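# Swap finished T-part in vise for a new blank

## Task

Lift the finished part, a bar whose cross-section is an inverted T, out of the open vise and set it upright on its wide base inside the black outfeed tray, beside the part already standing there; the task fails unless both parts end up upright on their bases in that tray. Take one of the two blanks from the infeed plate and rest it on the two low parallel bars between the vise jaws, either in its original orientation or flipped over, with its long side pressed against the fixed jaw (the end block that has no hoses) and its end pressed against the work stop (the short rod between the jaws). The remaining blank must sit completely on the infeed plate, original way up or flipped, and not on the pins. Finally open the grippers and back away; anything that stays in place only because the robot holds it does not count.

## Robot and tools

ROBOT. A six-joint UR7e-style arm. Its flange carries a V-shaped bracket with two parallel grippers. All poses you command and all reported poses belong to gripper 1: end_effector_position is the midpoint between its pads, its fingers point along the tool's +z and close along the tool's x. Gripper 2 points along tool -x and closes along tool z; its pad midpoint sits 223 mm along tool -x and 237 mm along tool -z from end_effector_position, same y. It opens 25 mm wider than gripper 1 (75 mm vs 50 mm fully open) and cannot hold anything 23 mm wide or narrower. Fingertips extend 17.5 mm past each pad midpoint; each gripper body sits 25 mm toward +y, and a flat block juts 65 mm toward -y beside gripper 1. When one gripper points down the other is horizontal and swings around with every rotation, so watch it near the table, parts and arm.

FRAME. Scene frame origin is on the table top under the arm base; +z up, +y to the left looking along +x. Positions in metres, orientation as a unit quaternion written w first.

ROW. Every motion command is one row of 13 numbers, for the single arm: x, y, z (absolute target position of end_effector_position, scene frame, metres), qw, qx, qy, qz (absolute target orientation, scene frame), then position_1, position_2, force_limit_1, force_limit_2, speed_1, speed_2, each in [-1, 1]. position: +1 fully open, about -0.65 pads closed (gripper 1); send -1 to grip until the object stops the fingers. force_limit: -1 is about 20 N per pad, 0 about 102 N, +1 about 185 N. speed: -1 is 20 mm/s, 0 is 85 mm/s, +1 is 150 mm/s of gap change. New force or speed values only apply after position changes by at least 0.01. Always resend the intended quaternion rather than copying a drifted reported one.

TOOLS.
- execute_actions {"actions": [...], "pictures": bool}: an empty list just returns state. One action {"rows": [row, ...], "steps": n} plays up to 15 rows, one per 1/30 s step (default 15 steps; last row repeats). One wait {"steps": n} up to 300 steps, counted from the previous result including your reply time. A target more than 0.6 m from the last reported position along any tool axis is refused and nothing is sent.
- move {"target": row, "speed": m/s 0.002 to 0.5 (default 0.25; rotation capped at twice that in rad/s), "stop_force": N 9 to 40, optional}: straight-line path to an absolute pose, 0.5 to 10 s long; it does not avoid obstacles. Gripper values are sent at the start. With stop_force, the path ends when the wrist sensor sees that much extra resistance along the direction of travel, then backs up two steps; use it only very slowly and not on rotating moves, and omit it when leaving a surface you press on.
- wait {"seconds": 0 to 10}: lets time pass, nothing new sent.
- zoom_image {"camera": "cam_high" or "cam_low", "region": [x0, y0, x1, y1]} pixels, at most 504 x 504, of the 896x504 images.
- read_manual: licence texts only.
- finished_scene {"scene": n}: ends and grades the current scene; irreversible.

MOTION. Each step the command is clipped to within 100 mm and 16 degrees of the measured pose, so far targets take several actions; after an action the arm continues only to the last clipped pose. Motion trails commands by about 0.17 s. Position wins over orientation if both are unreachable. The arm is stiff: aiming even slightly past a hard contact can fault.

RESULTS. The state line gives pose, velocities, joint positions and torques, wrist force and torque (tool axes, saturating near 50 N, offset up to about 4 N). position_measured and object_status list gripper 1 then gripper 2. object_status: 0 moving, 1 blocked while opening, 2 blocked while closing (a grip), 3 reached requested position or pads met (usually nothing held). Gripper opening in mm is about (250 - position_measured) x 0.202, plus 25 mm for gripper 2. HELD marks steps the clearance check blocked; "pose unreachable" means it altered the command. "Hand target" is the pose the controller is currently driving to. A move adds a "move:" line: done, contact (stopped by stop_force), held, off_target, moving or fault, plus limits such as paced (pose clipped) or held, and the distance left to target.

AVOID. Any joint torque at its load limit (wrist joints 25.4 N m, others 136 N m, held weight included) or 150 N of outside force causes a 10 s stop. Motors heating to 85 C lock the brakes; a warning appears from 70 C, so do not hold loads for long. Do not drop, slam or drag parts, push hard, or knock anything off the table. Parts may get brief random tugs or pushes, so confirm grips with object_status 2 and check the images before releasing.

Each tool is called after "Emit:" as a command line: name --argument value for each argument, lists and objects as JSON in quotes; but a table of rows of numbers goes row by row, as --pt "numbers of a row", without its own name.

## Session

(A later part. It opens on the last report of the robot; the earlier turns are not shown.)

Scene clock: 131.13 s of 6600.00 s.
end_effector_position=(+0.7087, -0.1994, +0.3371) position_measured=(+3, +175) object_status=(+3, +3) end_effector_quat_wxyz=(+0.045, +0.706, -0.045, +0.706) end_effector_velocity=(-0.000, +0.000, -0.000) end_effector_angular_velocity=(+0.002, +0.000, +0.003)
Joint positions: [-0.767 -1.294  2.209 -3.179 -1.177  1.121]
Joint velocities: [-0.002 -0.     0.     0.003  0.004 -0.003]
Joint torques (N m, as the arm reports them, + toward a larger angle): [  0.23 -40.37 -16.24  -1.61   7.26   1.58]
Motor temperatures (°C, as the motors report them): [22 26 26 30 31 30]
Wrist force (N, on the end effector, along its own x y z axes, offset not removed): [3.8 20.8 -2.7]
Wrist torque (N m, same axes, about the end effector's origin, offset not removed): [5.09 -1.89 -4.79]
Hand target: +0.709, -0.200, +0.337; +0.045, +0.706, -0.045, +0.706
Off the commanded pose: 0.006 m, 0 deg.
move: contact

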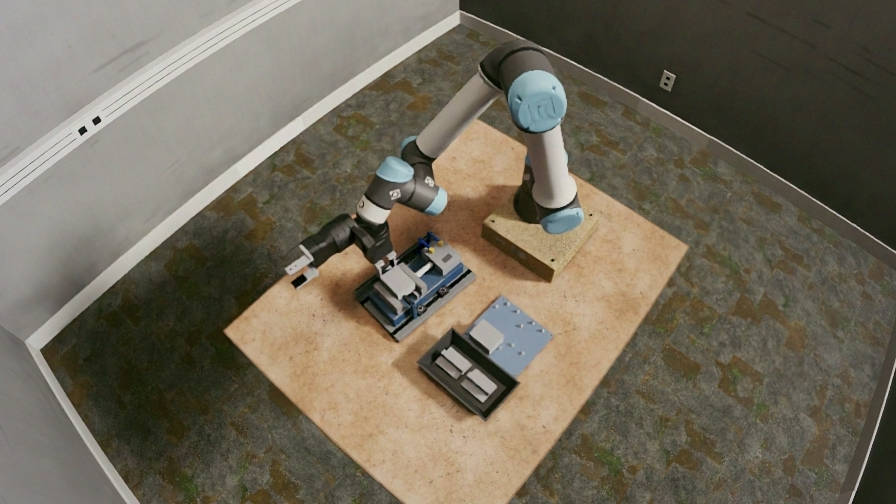

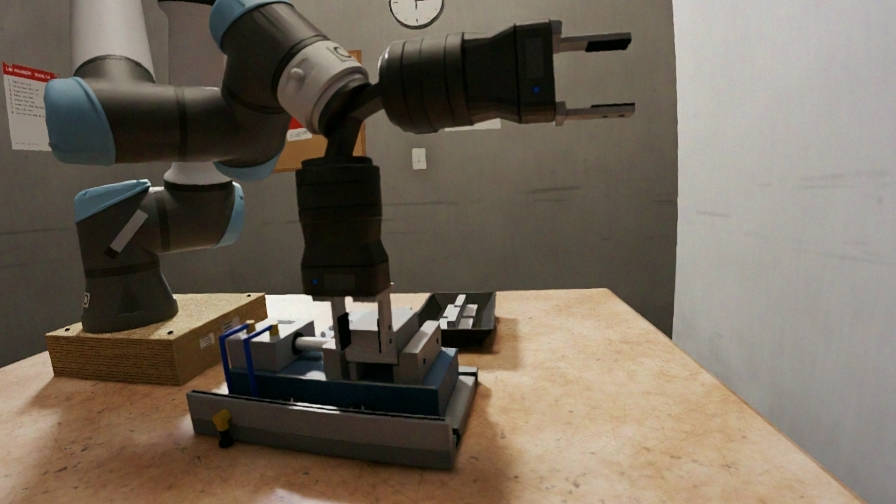

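Emit:
move --target '[0.7082,-0.2035,0.3375,0.045,0.7057,-0.045,0.7057,1,-0.155,0,0,0,0]' --speed 0.02

Emit:
move --target '[0.7082,-0.2035,0.362,0.045,0.7057,-0.045,0.7057,1,0.85,0,0,0,0]' --speed 0.06

Emit:
move --target '[0.7148,-0.1518,0.362,0.045,0.7057,-0.045,0.7057,1,0.85,0,0,0,0]' --speed 0.1

Emit:
zoom_image --camera "cam_low" --region '[310, 250, 460, 400]'

Emit:
zoom_image --camera "cam_high" --region '[340, 230, 450, 330]'

Scene clock: 133.00 s of 6600.00 s.
end_effector_position=(+0.7082, -0.2033, +0.3375) position_measured=(+3, +175) object_status=(+3, +3) end_effector_quat_wxyz=(+0.045, +0.706, -0.045, +0.706) end_effector_velocity=(-0.000, -0.002, -0.001) end_effector_angular_velocity=(+0.001, +0.001, -0.000)
Joint positions: [-0.774 -1.294  2.206 -3.173 -1.173  1.115]
Joint velocities: [-0.004  0.001 -0.001  0.003  0.002 -0.003]
Joint torques (N m, as the arm reports them, + toward a larger angle): [ -8.51 -29.23 -34.73  -4.38   3.16  -1.44]
Motor temperatures (°C, as the motors report them): [22 26 26 30 31 30]
Wrist force (N, on the end effector, along its own x y z axes, offset not removed): [-0.2 0.3 -1.8]
Wrist torque (N m, same axes, about the end effector's origin, offset not removed): [0.10 0.07 0.08]
Hand target: +0.708, -0.204, +0.337; +0.045, +0.706, -0.045, +0.706
Off the commanded pose: 0.000 m, 0 deg.
move: done

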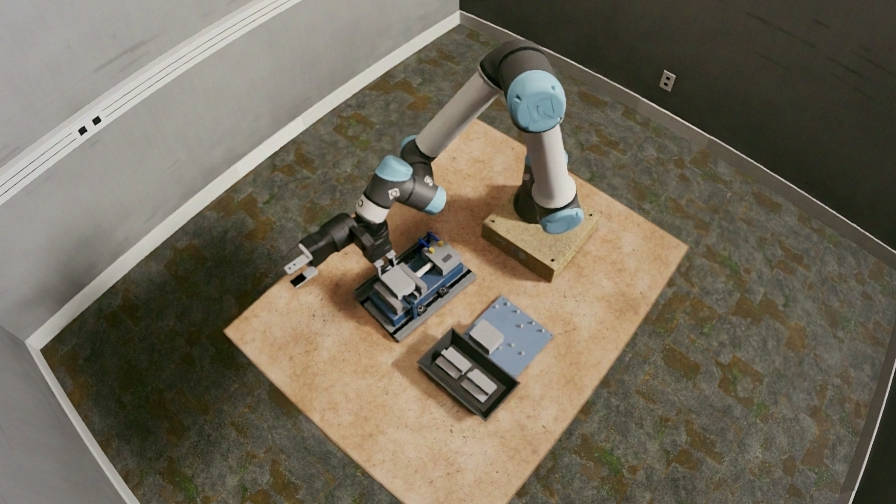

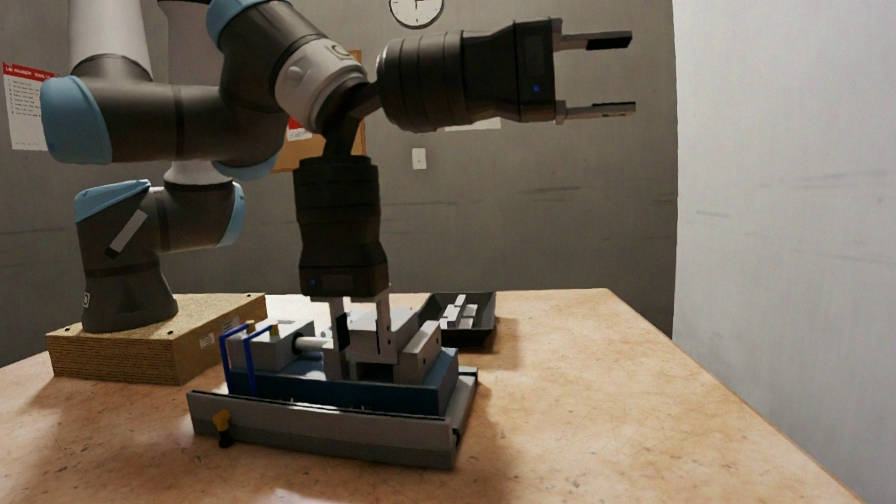

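Scene clock: 133.90 s of 6600.00 s.
end_effector_position=(+0.7082, -0.2035, +0.3617) position_measured=(+3, +25) object_status=(+3, +3) end_effector_quat_wxyz=(+0.045, +0.706, -0.045, +0.706) end_effector_velocity=(+0.000, +0.000, +0.003) end_effector_angular_velocity=(-0.002, +0.000, +0.002)
Joint positions: [-0.774 -1.348  2.186 -3.1   -1.173  1.115]
Joint velocities: [ 0.    -0.006 -0.003  0.009 -0.    -0.002]
Joint torques (N m, as the arm reports them, + toward a larger angle): [ 13.52 -50.04 -39.75  -3.85   0.11  -0.86]
Motor temperatures (°C, as the motors report them): [22 26 26 30 31 30]
Wrist force (N, on the end effector, along its own x y z axes, offset not removed): [-0.7 -0.2 1.1]
Wrist torque (N m, same axes, about the end effector's origin, offset not removed): [-0.24 0.25 -0.08]
Hand target: +0.708, -0.203, +0.362; +0.045, +0.706, -0.045, +0.706
Off the commanded pose: 0.000 m, 0 deg.
move: done

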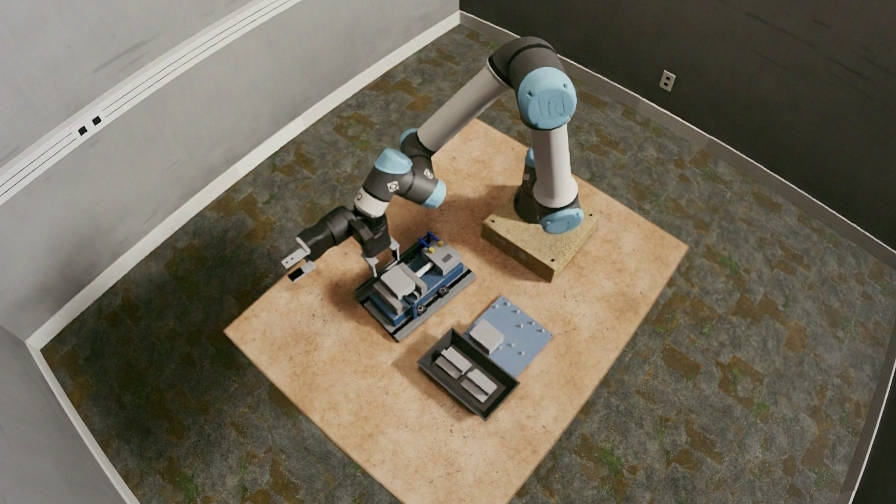

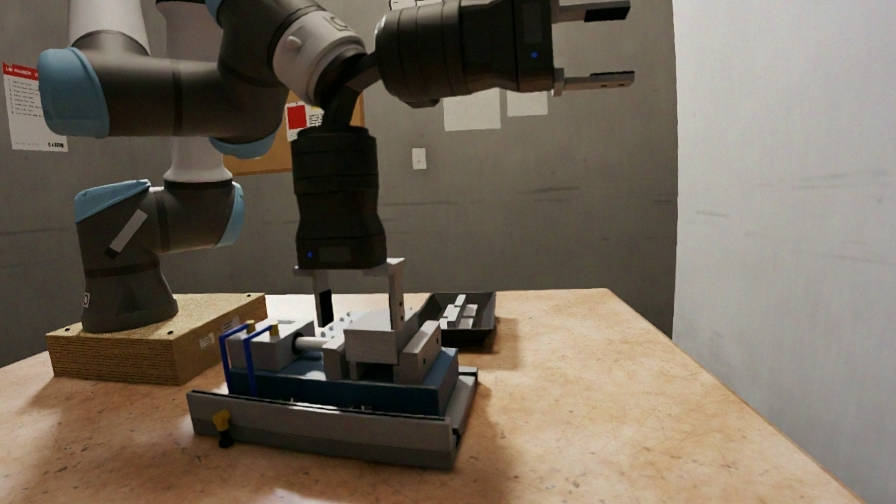

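Scene clock: 134.93 s of 6600.00 s.
end_effector_position=(+0.7147, -0.1521, +0.3621) position_measured=(+3, +25) object_status=(+3, +3) end_effector_quat_wxyz=(+0.045, +0.706, -0.045, +0.706) end_effector_velocity=(+0.000, +0.002, -0.000) end_effector_angular_velocity=(+0.001, +0.000, -0.002)
Joint positions: [-0.67  -1.363  2.217 -3.145 -1.24   1.2  ]
Joint velocities: [ 0.006 -0.     0.002 -0.003 -0.005  0.007]
Joint torques (N m, as the arm reports them, + toward a larger angle): [ 12.64 -49.79 -13.96  -7.26   0.04   2.29]
Motor temperatures (°C, as the motors report them): [22 26 26 30 31 30]
Wrist force (N, on the end effector, along its own x y z axes, offset not removed): [0.3 -0.3 -0.3]
Wrist torque (N m, same axes, about the end effector's origin, offset not removed): [-0.36 -0.06 -0.27]
Hand target: +0.715, -0.152, +0.362; +0.045, +0.706, -0.045, +0.706
Off the commanded pose: 0.000 m, 0 deg.
move: done

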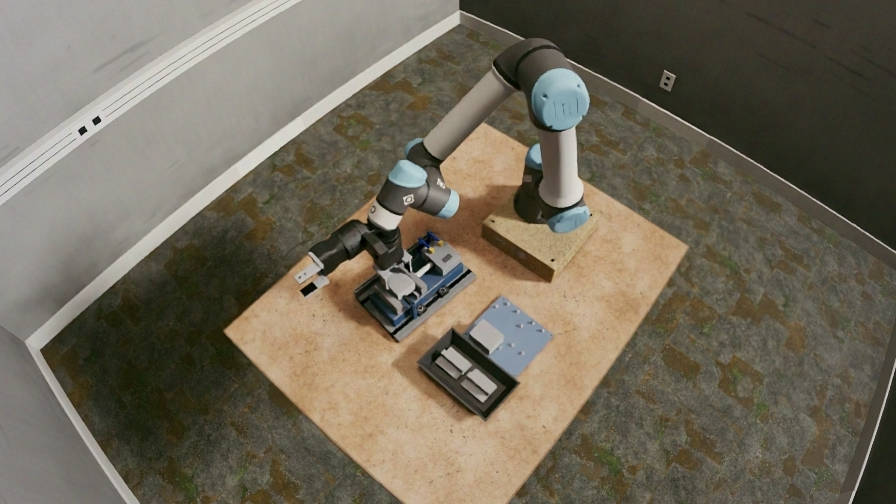

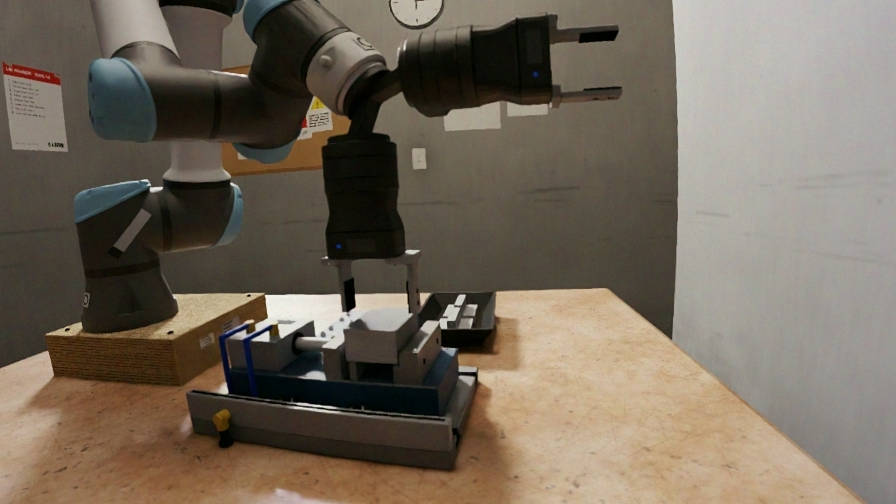

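Region (310, 250, 460, 400) of cam_low's 896x504 image, scaled by 3.360, with more detail than that image has.

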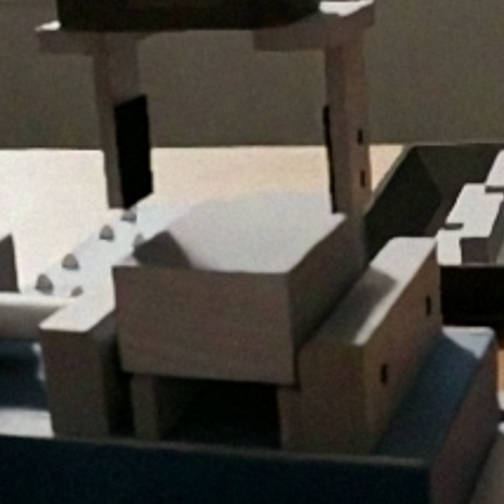

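Region (340, 230, 450, 330) of cam_high's 896x504 image, scaled by 4.582, with more detail than that image has; it fills the top 458 rows of this view, and the rest is white.

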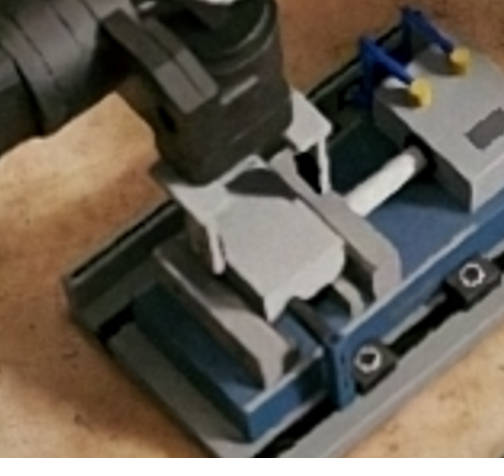

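Emit:
move --target '[0.7148,-0.1518,0.348,0.045,0.7057,-0.045,0.7057,1,0.85,0,0,0,0]' --speed 0.006 --stop_force 9

Emit:
move --target '[0.7148,-0.1518,0.3362,0.045,0.7057,-0.045,0.7057,1,0.85,0,0,0,0]' --speed 0.012 --stop_force 9

Emit:
move --target '[0.7277,-0.1535,0.3362,0.045,0.7057,-0.045,0.7057,1,0.85,0,0,0,0]' --speed 0.003 --stop_force 12

Emit:
zoom_image --camera "cam_low" --region '[310, 250, 460, 400]'

Scene clock: 138.57 s of 6600.00 s.
end_effector_position=(+0.7148, -0.1518, +0.3482) position_measured=(+3, +25) object_status=(+3, +3) end_effector_quat_wxyz=(+0.045, +0.706, -0.045, +0.706) end_effector_velocity=(+0.000, -0.000, -0.002) end_effector_angular_velocity=(+0.001, -0.000, -0.001)
Joint positions: [-0.67  -1.332  2.229 -3.189 -1.24   1.2  ]
Joint velocities: [-0.     0.004  0.001 -0.005  0.     0.001]
Joint torques (N m, as the arm reports them, + toward a larger angle): [ -8.33 -27.05 -15.    -7.4   -0.12  -1.58]
Motor temperatures (°C, as the motors report them): [22 26 26 30 31 30]
Wrist force (N, on the end effector, along its own x y z axes, offset not removed): [-0.9 -1.4 -0.4]
Wrist torque (N m, same axes, about the end effector's origin, offset not removed): [-0.30 0.28 -0.02]
Hand target: +0.715, -0.152, +0.348; +0.045, +0.706, -0.045, +0.706
Off the commanded pose: 0.000 m, 0 deg.
move: done

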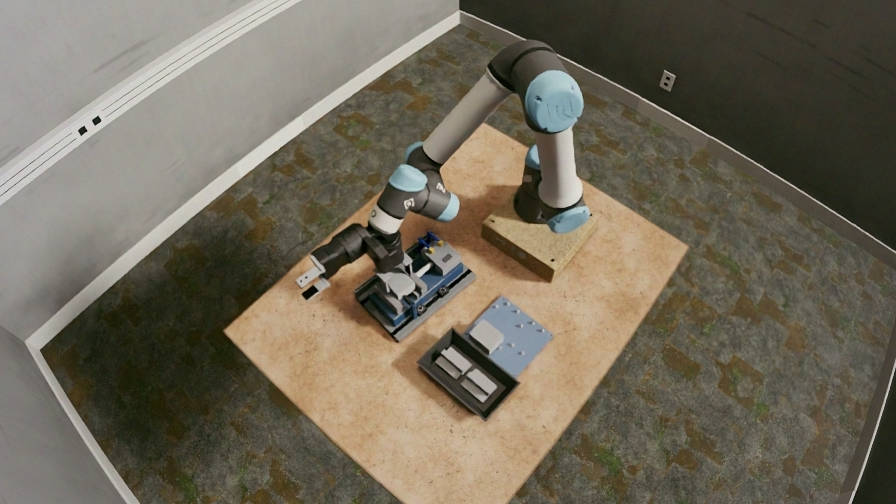

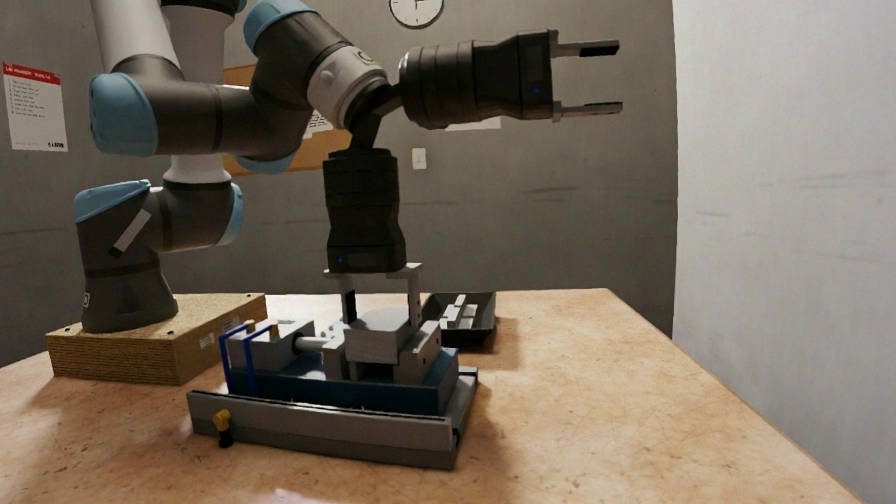

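Scene clock: 139.80 s of 6600.00 s.
end_effector_position=(+0.7148, -0.1518, +0.3366) position_measured=(+3, +25) object_status=(+3, +3) end_effector_quat_wxyz=(+0.045, +0.706, -0.045, +0.706) end_effector_velocity=(+0.000, -0.000, -0.003) end_effector_angular_velocity=(-0.001, -0.001, +0.000)
Joint positions: [-0.67  -1.305  2.238 -3.225 -1.24   1.2  ]
Joint velocities: [ 0.     0.008  0.001 -0.011 -0.    -0.001]
Joint torques (N m, as the arm reports them, + toward a larger angle): [ -8.62 -29.1  -11.56  -7.52   2.88  -1.5 ]
Motor temperatures (°C, as the motors report them): [22 26 26 30 31 30]
Wrist force (N, on the end effector, along its own x y z axes, offset not removed): [1.0 -0.6 -0.1]
Wrist torque (N m, same axes, about the end effector's origin, offset not removed): [-0.16 -0.12 -0.18]
Hand target: +0.715, -0.152, +0.336; +0.045, +0.706, -0.045, +0.706
Off the commanded pose: 0.000 m, 0 deg.
move: done

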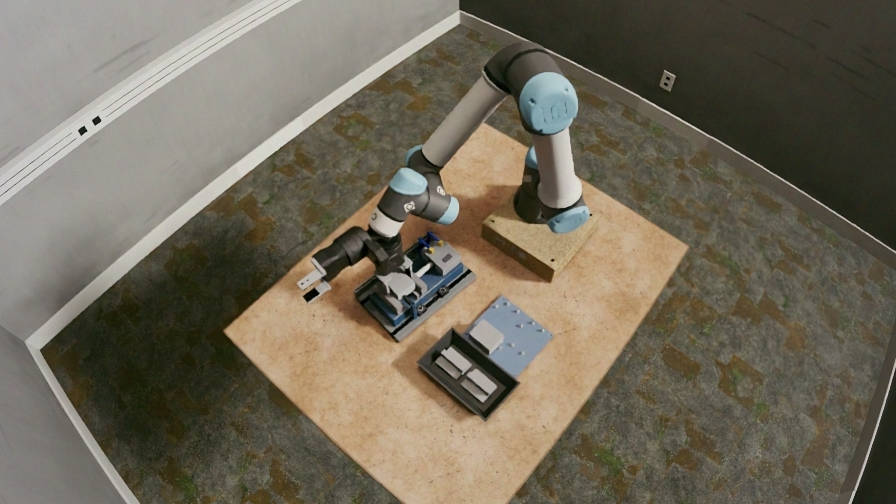

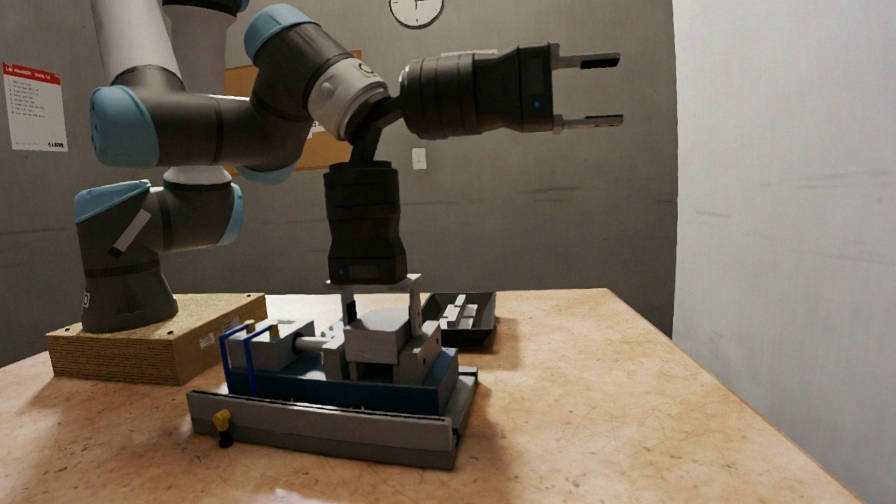

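Scene clock: 143.13 s of 6600.00 s.
end_effector_position=(+0.7236, -0.1530, +0.3363) position_measured=(+3, +25) object_status=(+3, +3) end_effector_quat_wxyz=(+0.045, +0.706, -0.045, +0.706) end_effector_velocity=(-0.001, +0.000, -0.000) end_effector_angular_velocity=(+0.000, +0.001, -0.000)
Joint positions: [-0.66  -1.287  2.213 -3.221 -1.247  1.207]
Joint velocities: [-0.    -0.002  0.003  0.    -0.    -0.   ]
Joint torques (N m, as the arm reports them, + toward a larger angle): [  5.35 -48.68 -16.45  -8.26   5.97   2.43]
Motor temperatures (°C, as the motors report them): [22 26 26 30 31 30]
Wrist force (N, on the end effector, along its own x y z axes, offset not removed): [5.4 8.5 -18.0]
Wrist torque (N m, same axes, about the end effector's origin, offset not removed): [2.43 -5.32 -2.17]
Hand target: +0.723, -0.153, +0.336; +0.045, +0.706, -0.045, +0.706
Off the commanded pose: 0.004 m, 0 deg.
move: contact

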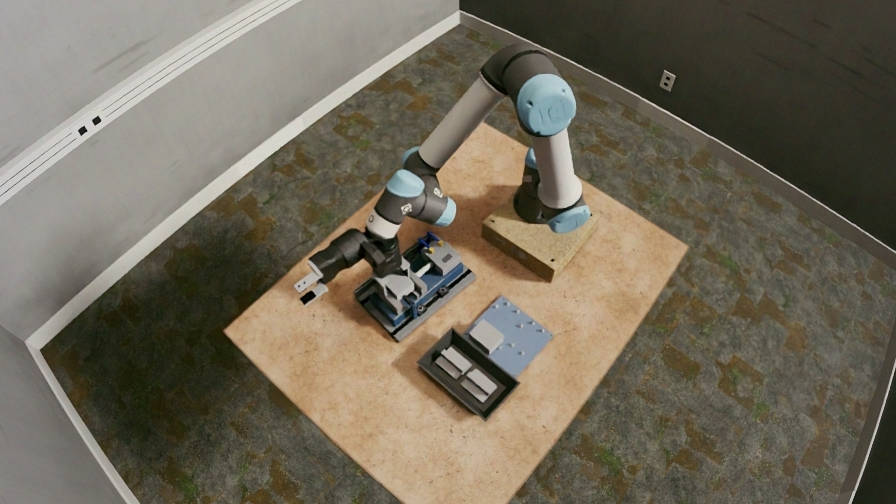

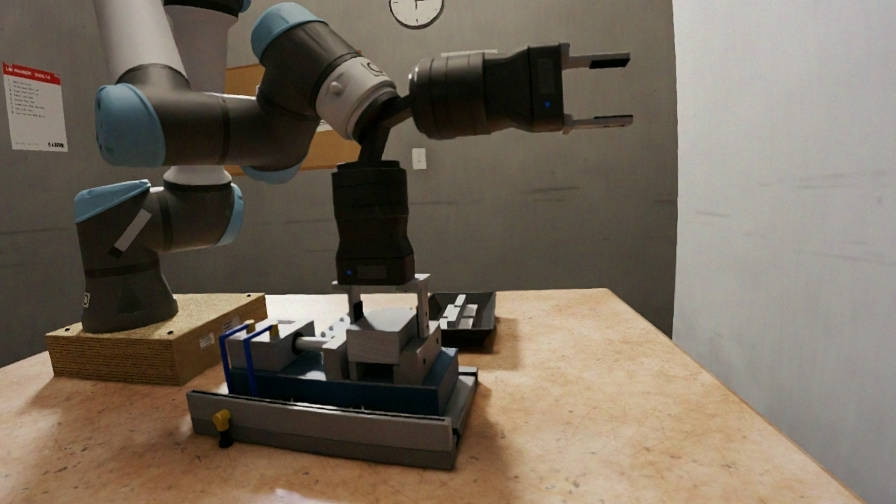

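Region (310, 250, 460, 400) of cam_low's 896x504 image, scaled by 3.360, with more detail than that image has.

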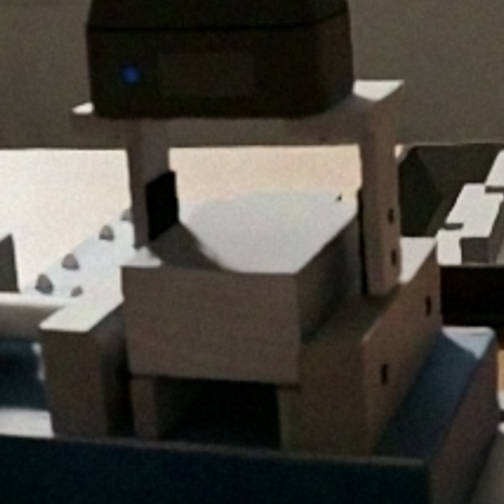

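Emit:
move --target '[0.719,-0.1524,0.3365,0.045,0.7057,-0.045,0.7057,1,0.85,0,0,0,0]' --speed 0.02

Emit:
move --target '[0.719,-0.1524,0.43,0.045,0.7057,-0.045,0.7057,1,0.85,0,0,0,0]' --speed 0.12

Emit:
zoom_image --camera "cam_high" --region '[360, 250, 440, 325]'

Emit:
zoom_image --camera "cam_low" --region '[310, 270, 460, 400]'

Scene clock: 145.07 s of 6600.00 s.
end_effector_position=(+0.7193, -0.1524, +0.3365) position_measured=(+3, +25) object_status=(+3, +3) end_effector_quat_wxyz=(+0.045, +0.706, -0.045, +0.706) end_effector_velocity=(-0.002, +0.000, -0.000) end_effector_angular_velocity=(-0.000, +0.000, -0.000)
Joint positions: [-0.665 -1.296  2.225 -3.223 -1.243  1.204]
Joint velocities: [-0.003 -0.004  0.006 -0.001  0.002 -0.002]
Joint torques (N m, as the arm reports them, + toward a larger angle): [ -7.4  -51.74 -15.8   -7.67   2.75  -1.49]
Motor temperatures (°C, as the motors report them): [22 26 26 30 31 30]
Wrist force (N, on the end effector, along its own x y z axes, offset not removed): [0.9 0.8 0.3]
Wrist torque (N m, same axes, about the end effector's origin, offset not removed): [0.28 -0.01 -0.22]
Hand target: +0.719, -0.152, +0.336; +0.045, +0.706, -0.045, +0.706
Off the commanded pose: 0.000 m, 0 deg.
move: done

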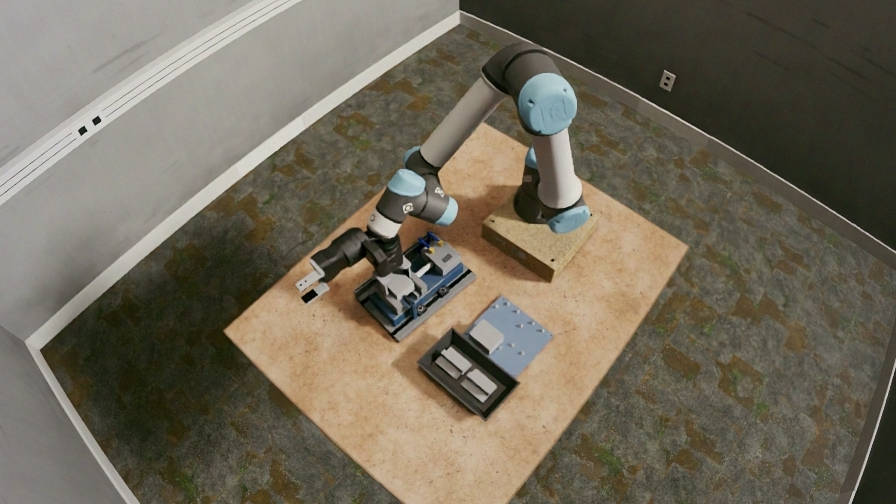

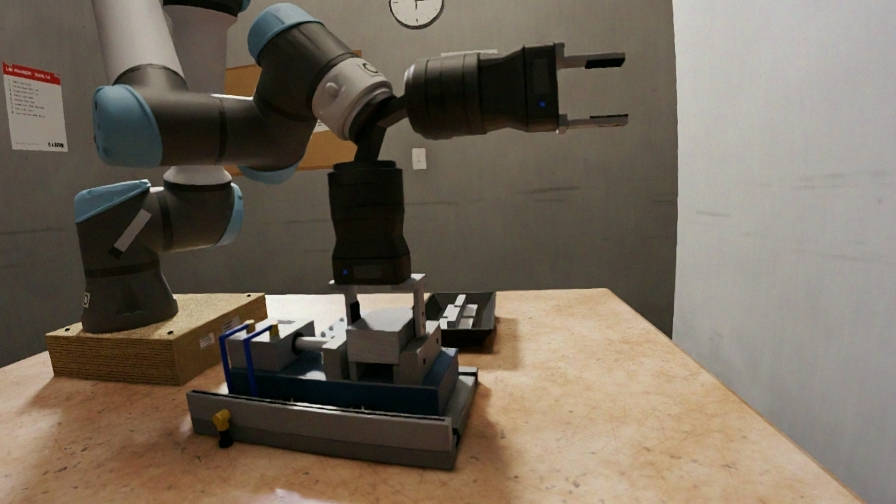

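Scene clock: 146.40 s of 6600.00 s.
end_effector_position=(+0.7188, -0.1522, +0.4298) position_measured=(+3, +25) object_status=(+3, +3) end_effector_quat_wxyz=(+0.045, +0.706, -0.045, +0.706) end_effector_velocity=(+0.000, -0.000, +0.002) end_effector_angular_velocity=(+0.002, +0.002, +0.000)
Joint positions: [-0.662 -1.486  2.13  -2.938 -1.245  1.206]
Joint velocities: [ 0.    -0.004 -0.004  0.011  0.     0.   ]
Joint torques (N m, as the arm reports them, + toward a larger angle): [  9.84 -46.97 -42.03  -4.64  -0.18  -1.56]
Motor temperatures (°C, as the motors report them): [22 26 26 30 31 30]
Wrist force (N, on the end effector, along its own x y z axes, offset not removed): [2.5 -1.3 -0.7]
Wrist torque (N m, same axes, about the end effector's origin, offset not removed): [-0.17 -0.39 -0.09]
Hand target: +0.719, -0.152, +0.430; +0.045, +0.706, -0.045, +0.706
Off the commanded pose: 0.000 m, 0 deg.
move: done

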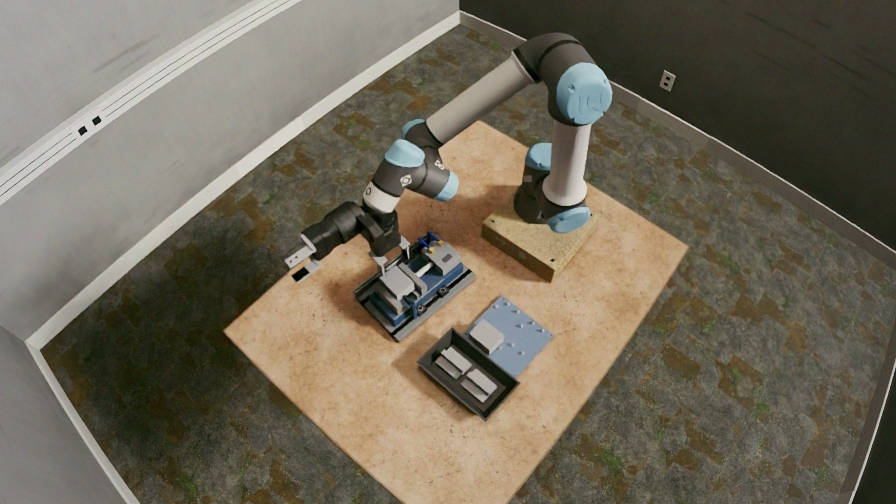

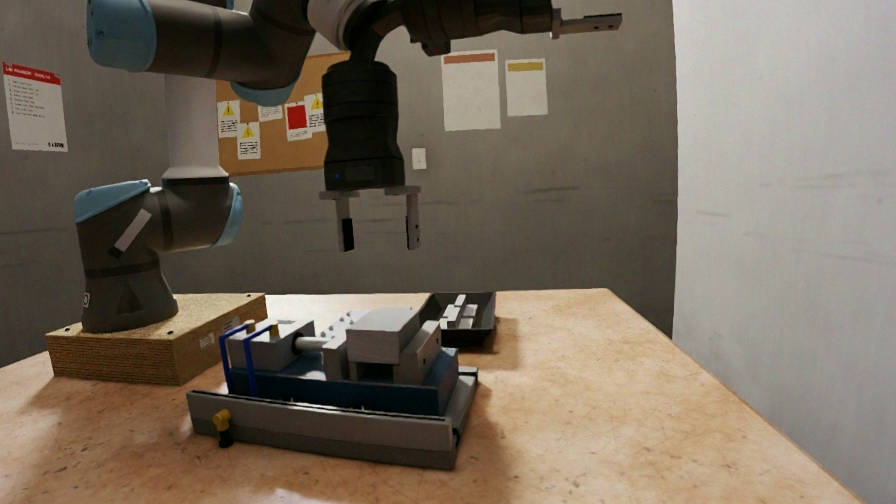

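Region (360, 250, 440, 325) of cam_high's 896x504 image, scaled by 6.300, with more detail than that image has; it fills the top 472 rows of this view, and the rest is white.

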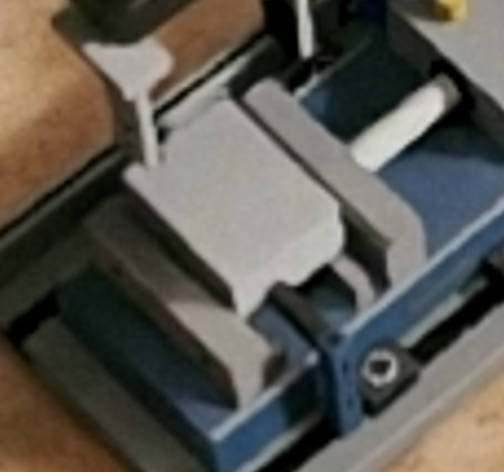

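Region (310, 270, 460, 400) of cam_low's 896x504 image, scaled by 3.360, with more detail than that image has; it fills the top 437 rows of this view, and the rest is white.

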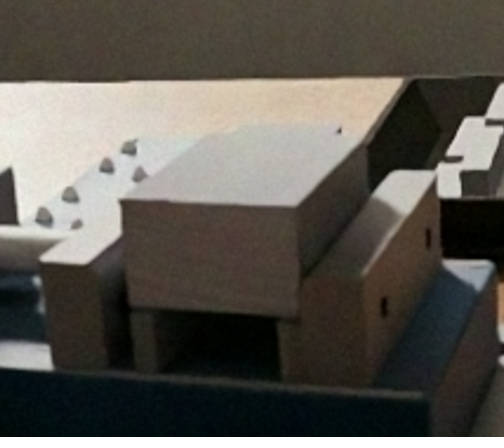

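Emit:
move --target '[0.7645,-0.2126,0.37,0.045,0.7057,-0.045,0.7057,1,0.7,0,0,0,0]' --speed 0.12

Emit:
move --target '[0.7645,-0.2126,0.338,0.045,0.7057,-0.045,0.7057,1,0.7,0,0,0,0]' --speed 0.025 --stop_force 9

Emit:
zoom_image --camera "cam_low" --region '[310, 250, 480, 400]'

Emit:
move --target '[0.766,-0.2009,0.338,0.045,0.7057,-0.045,0.7057,1,0.7,0,0,0,0]' --speed 0.003 --stop_force 10

Emit:
zoom_image --camera "cam_high" --region '[340, 230, 450, 330]'

Scene clock: 150.70 s of 6600.00 s.
end_effector_position=(+0.7644, -0.2124, +0.3702) position_measured=(+3, +48) object_status=(+3, +3) end_effector_quat_wxyz=(+0.045, +0.706, -0.045, +0.706) end_effector_velocity=(+0.002, -0.002, -0.002) end_effector_angular_velocity=(+0.001, +0.000, -0.001)
Joint positions: [-0.711 -1.25   2.022 -3.053 -1.214  1.167]
Joint velocities: [-0.001  0.007 -0.005 -0.002  0.     0.   ]
Joint torques (N m, as the arm reports them, + toward a larger angle): [ -8.26 -34.44 -37.81  -7.21   2.87  -1.7 ]
Motor temperatures (°C, as the motors report them): [22 26 26 30 31 30]
Wrist force (N, on the end effector, along its own x y z axes, offset not removed): [1.7 0.7 -1.3]
Wrist torque (N m, same axes, about the end effector's origin, offset not removed): [0.09 -0.30 -0.15]
Hand target: +0.765, -0.213, +0.370; +0.045, +0.706, -0.045, +0.706
Off the commanded pose: 0.000 m, 0 deg.
move: done

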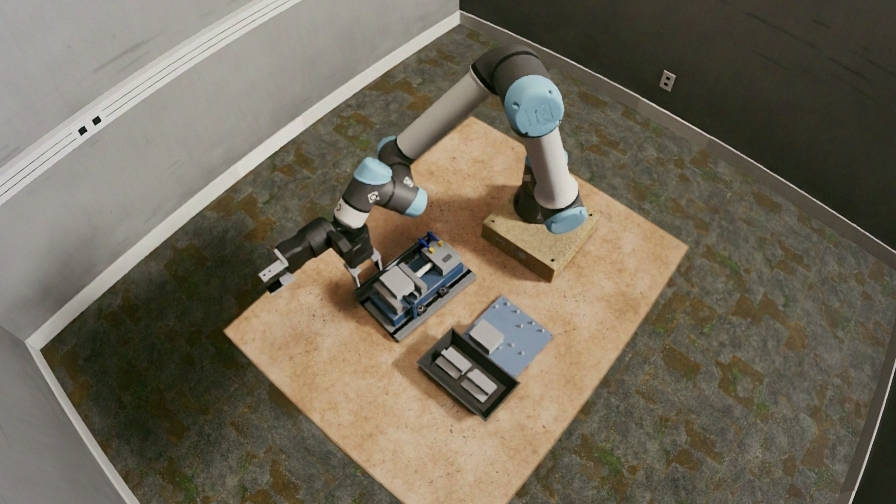

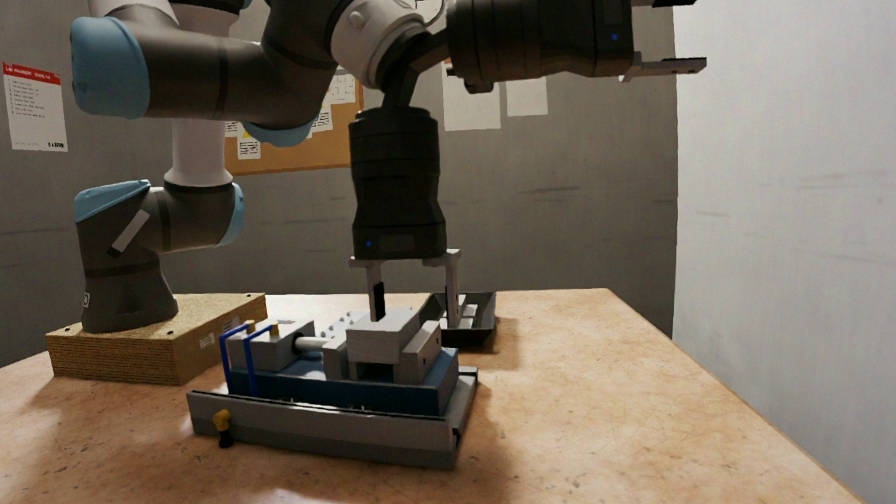

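Scene clock: 152.30 s of 6600.00 s.
end_effector_position=(+0.7645, -0.2126, +0.3383) position_measured=(+3, +48) object_status=(+3, +3) end_effector_quat_wxyz=(+0.045, +0.706, -0.045, +0.706) end_effector_velocity=(+0.000, -0.000, -0.003) end_effector_angular_velocity=(+0.002, -0.001, -0.001)
Joint positions: [-0.712 -1.189  2.046 -3.137 -1.213  1.166]
Joint velocities: [-0.     0.006  0.002 -0.008  0.001  0.002]
Joint torques (N m, as the arm reports them, + toward a larger angle): [ -8.11 -35.34 -14.51  -7.48   2.99  -1.33]
Motor temperatures (°C, as the motors report them): [22 26 26 30 31 30]
Wrist force (N, on the end effector, along its own x y z axes, offset not removed): [0.2 -0.1 -0.3]
Wrist torque (N m, same axes, about the end effector's origin, offset not removed): [0.03 0.29 -0.14]
Hand target: +0.765, -0.213, +0.338; +0.045, +0.706, -0.045, +0.706
Off the commanded pose: 0.000 m, 0 deg.
move: done

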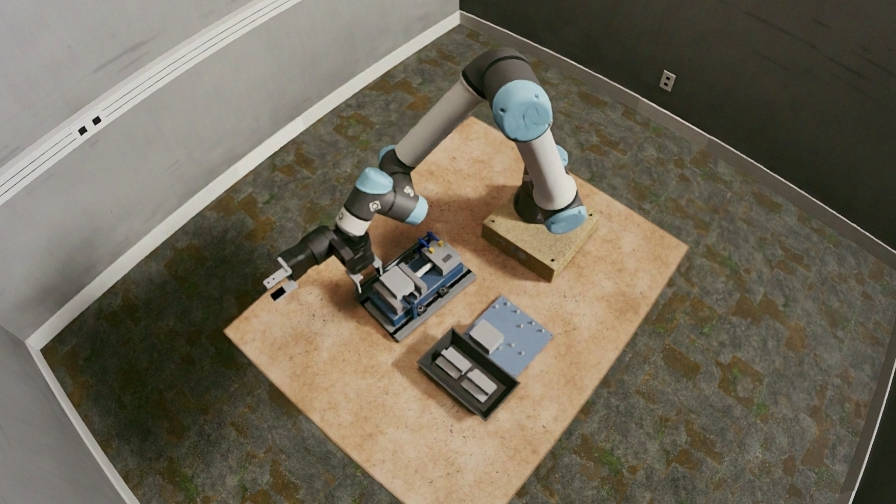

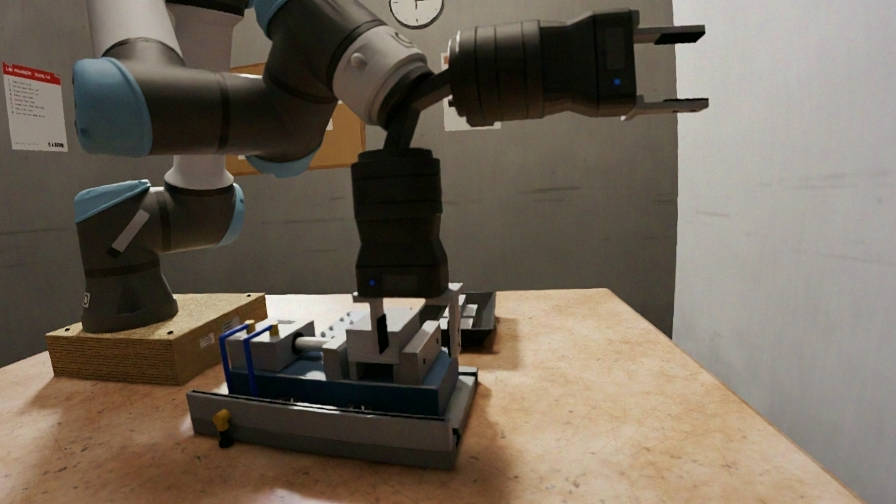

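Region (310, 250, 480, 400) of cam_low's 896x504 image, scaled by 2.965, with more detail than that image has; it fills the top 445 rows of this view, and the rest is white.

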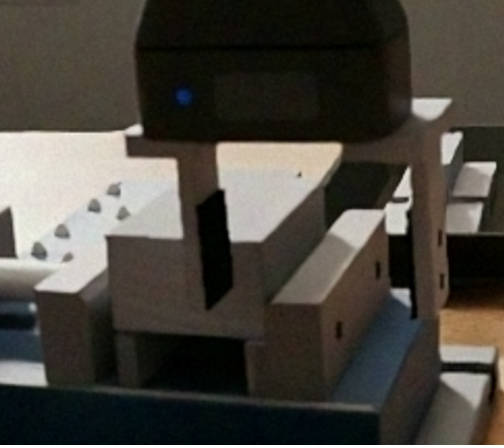

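Scene clock: 154.57 s of 6600.00 s.
end_effector_position=(+0.7652, -0.2070, +0.3383) position_measured=(+3, +48) object_status=(+3, +3) end_effector_quat_wxyz=(+0.045, +0.706, -0.045, +0.706) end_effector_velocity=(+0.000, +0.001, +0.000) end_effector_angular_velocity=(+0.002, -0.000, +0.001)
Joint positions: [-0.702 -1.191  2.05  -3.143 -1.219  1.174]
Joint velocities: [ 0.    -0.     0.     0.001  0.002  0.   ]
Joint torques (N m, as the arm reports them, + toward a larger angle): [  0.94 -49.85 -12.62  -1.59   6.68   2.39]
Motor temperatures (°C, as the motors report them): [22 26 26 30 31 30]
Wrist force (N, on the end effector, along its own x y z axes, offset not removed): [4.4 19.6 0.2]
Wrist torque (N m, same axes, about the end effector's origin, offset not removed): [5.51 -0.56 -4.51]
Hand target: +0.765, -0.207, +0.338; +0.045, +0.706, -0.045, +0.706
Off the commanded pose: 0.006 m, 0 deg.
move: contact

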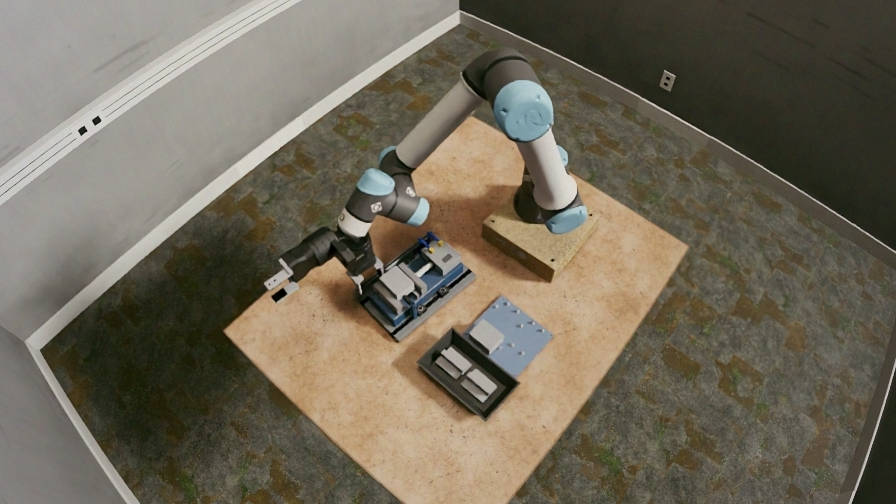

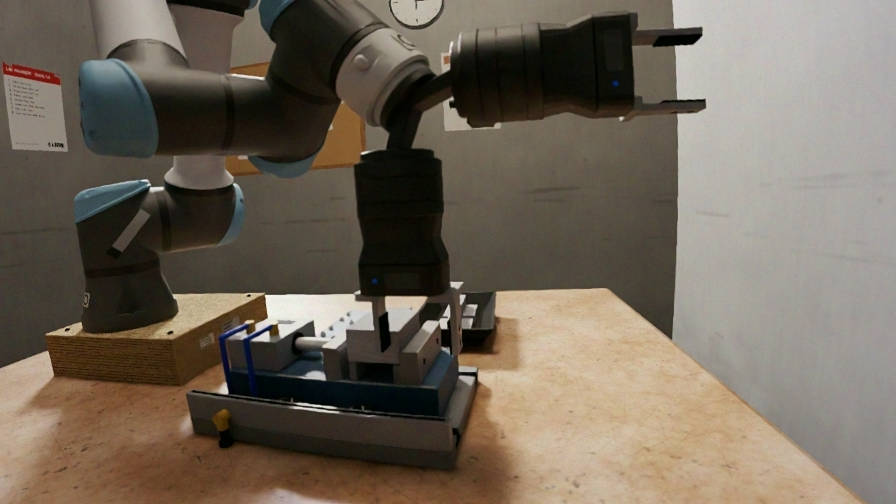

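Region (340, 230, 450, 330) of cam_high's 896x504 image, scaled by 4.582, with more detail than that image has; it fills the top 458 rows of this view, and the rest is white.

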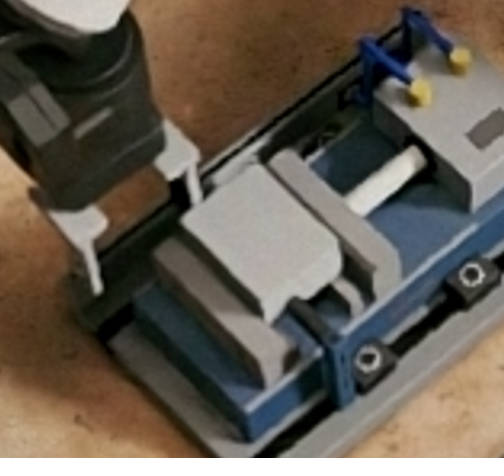

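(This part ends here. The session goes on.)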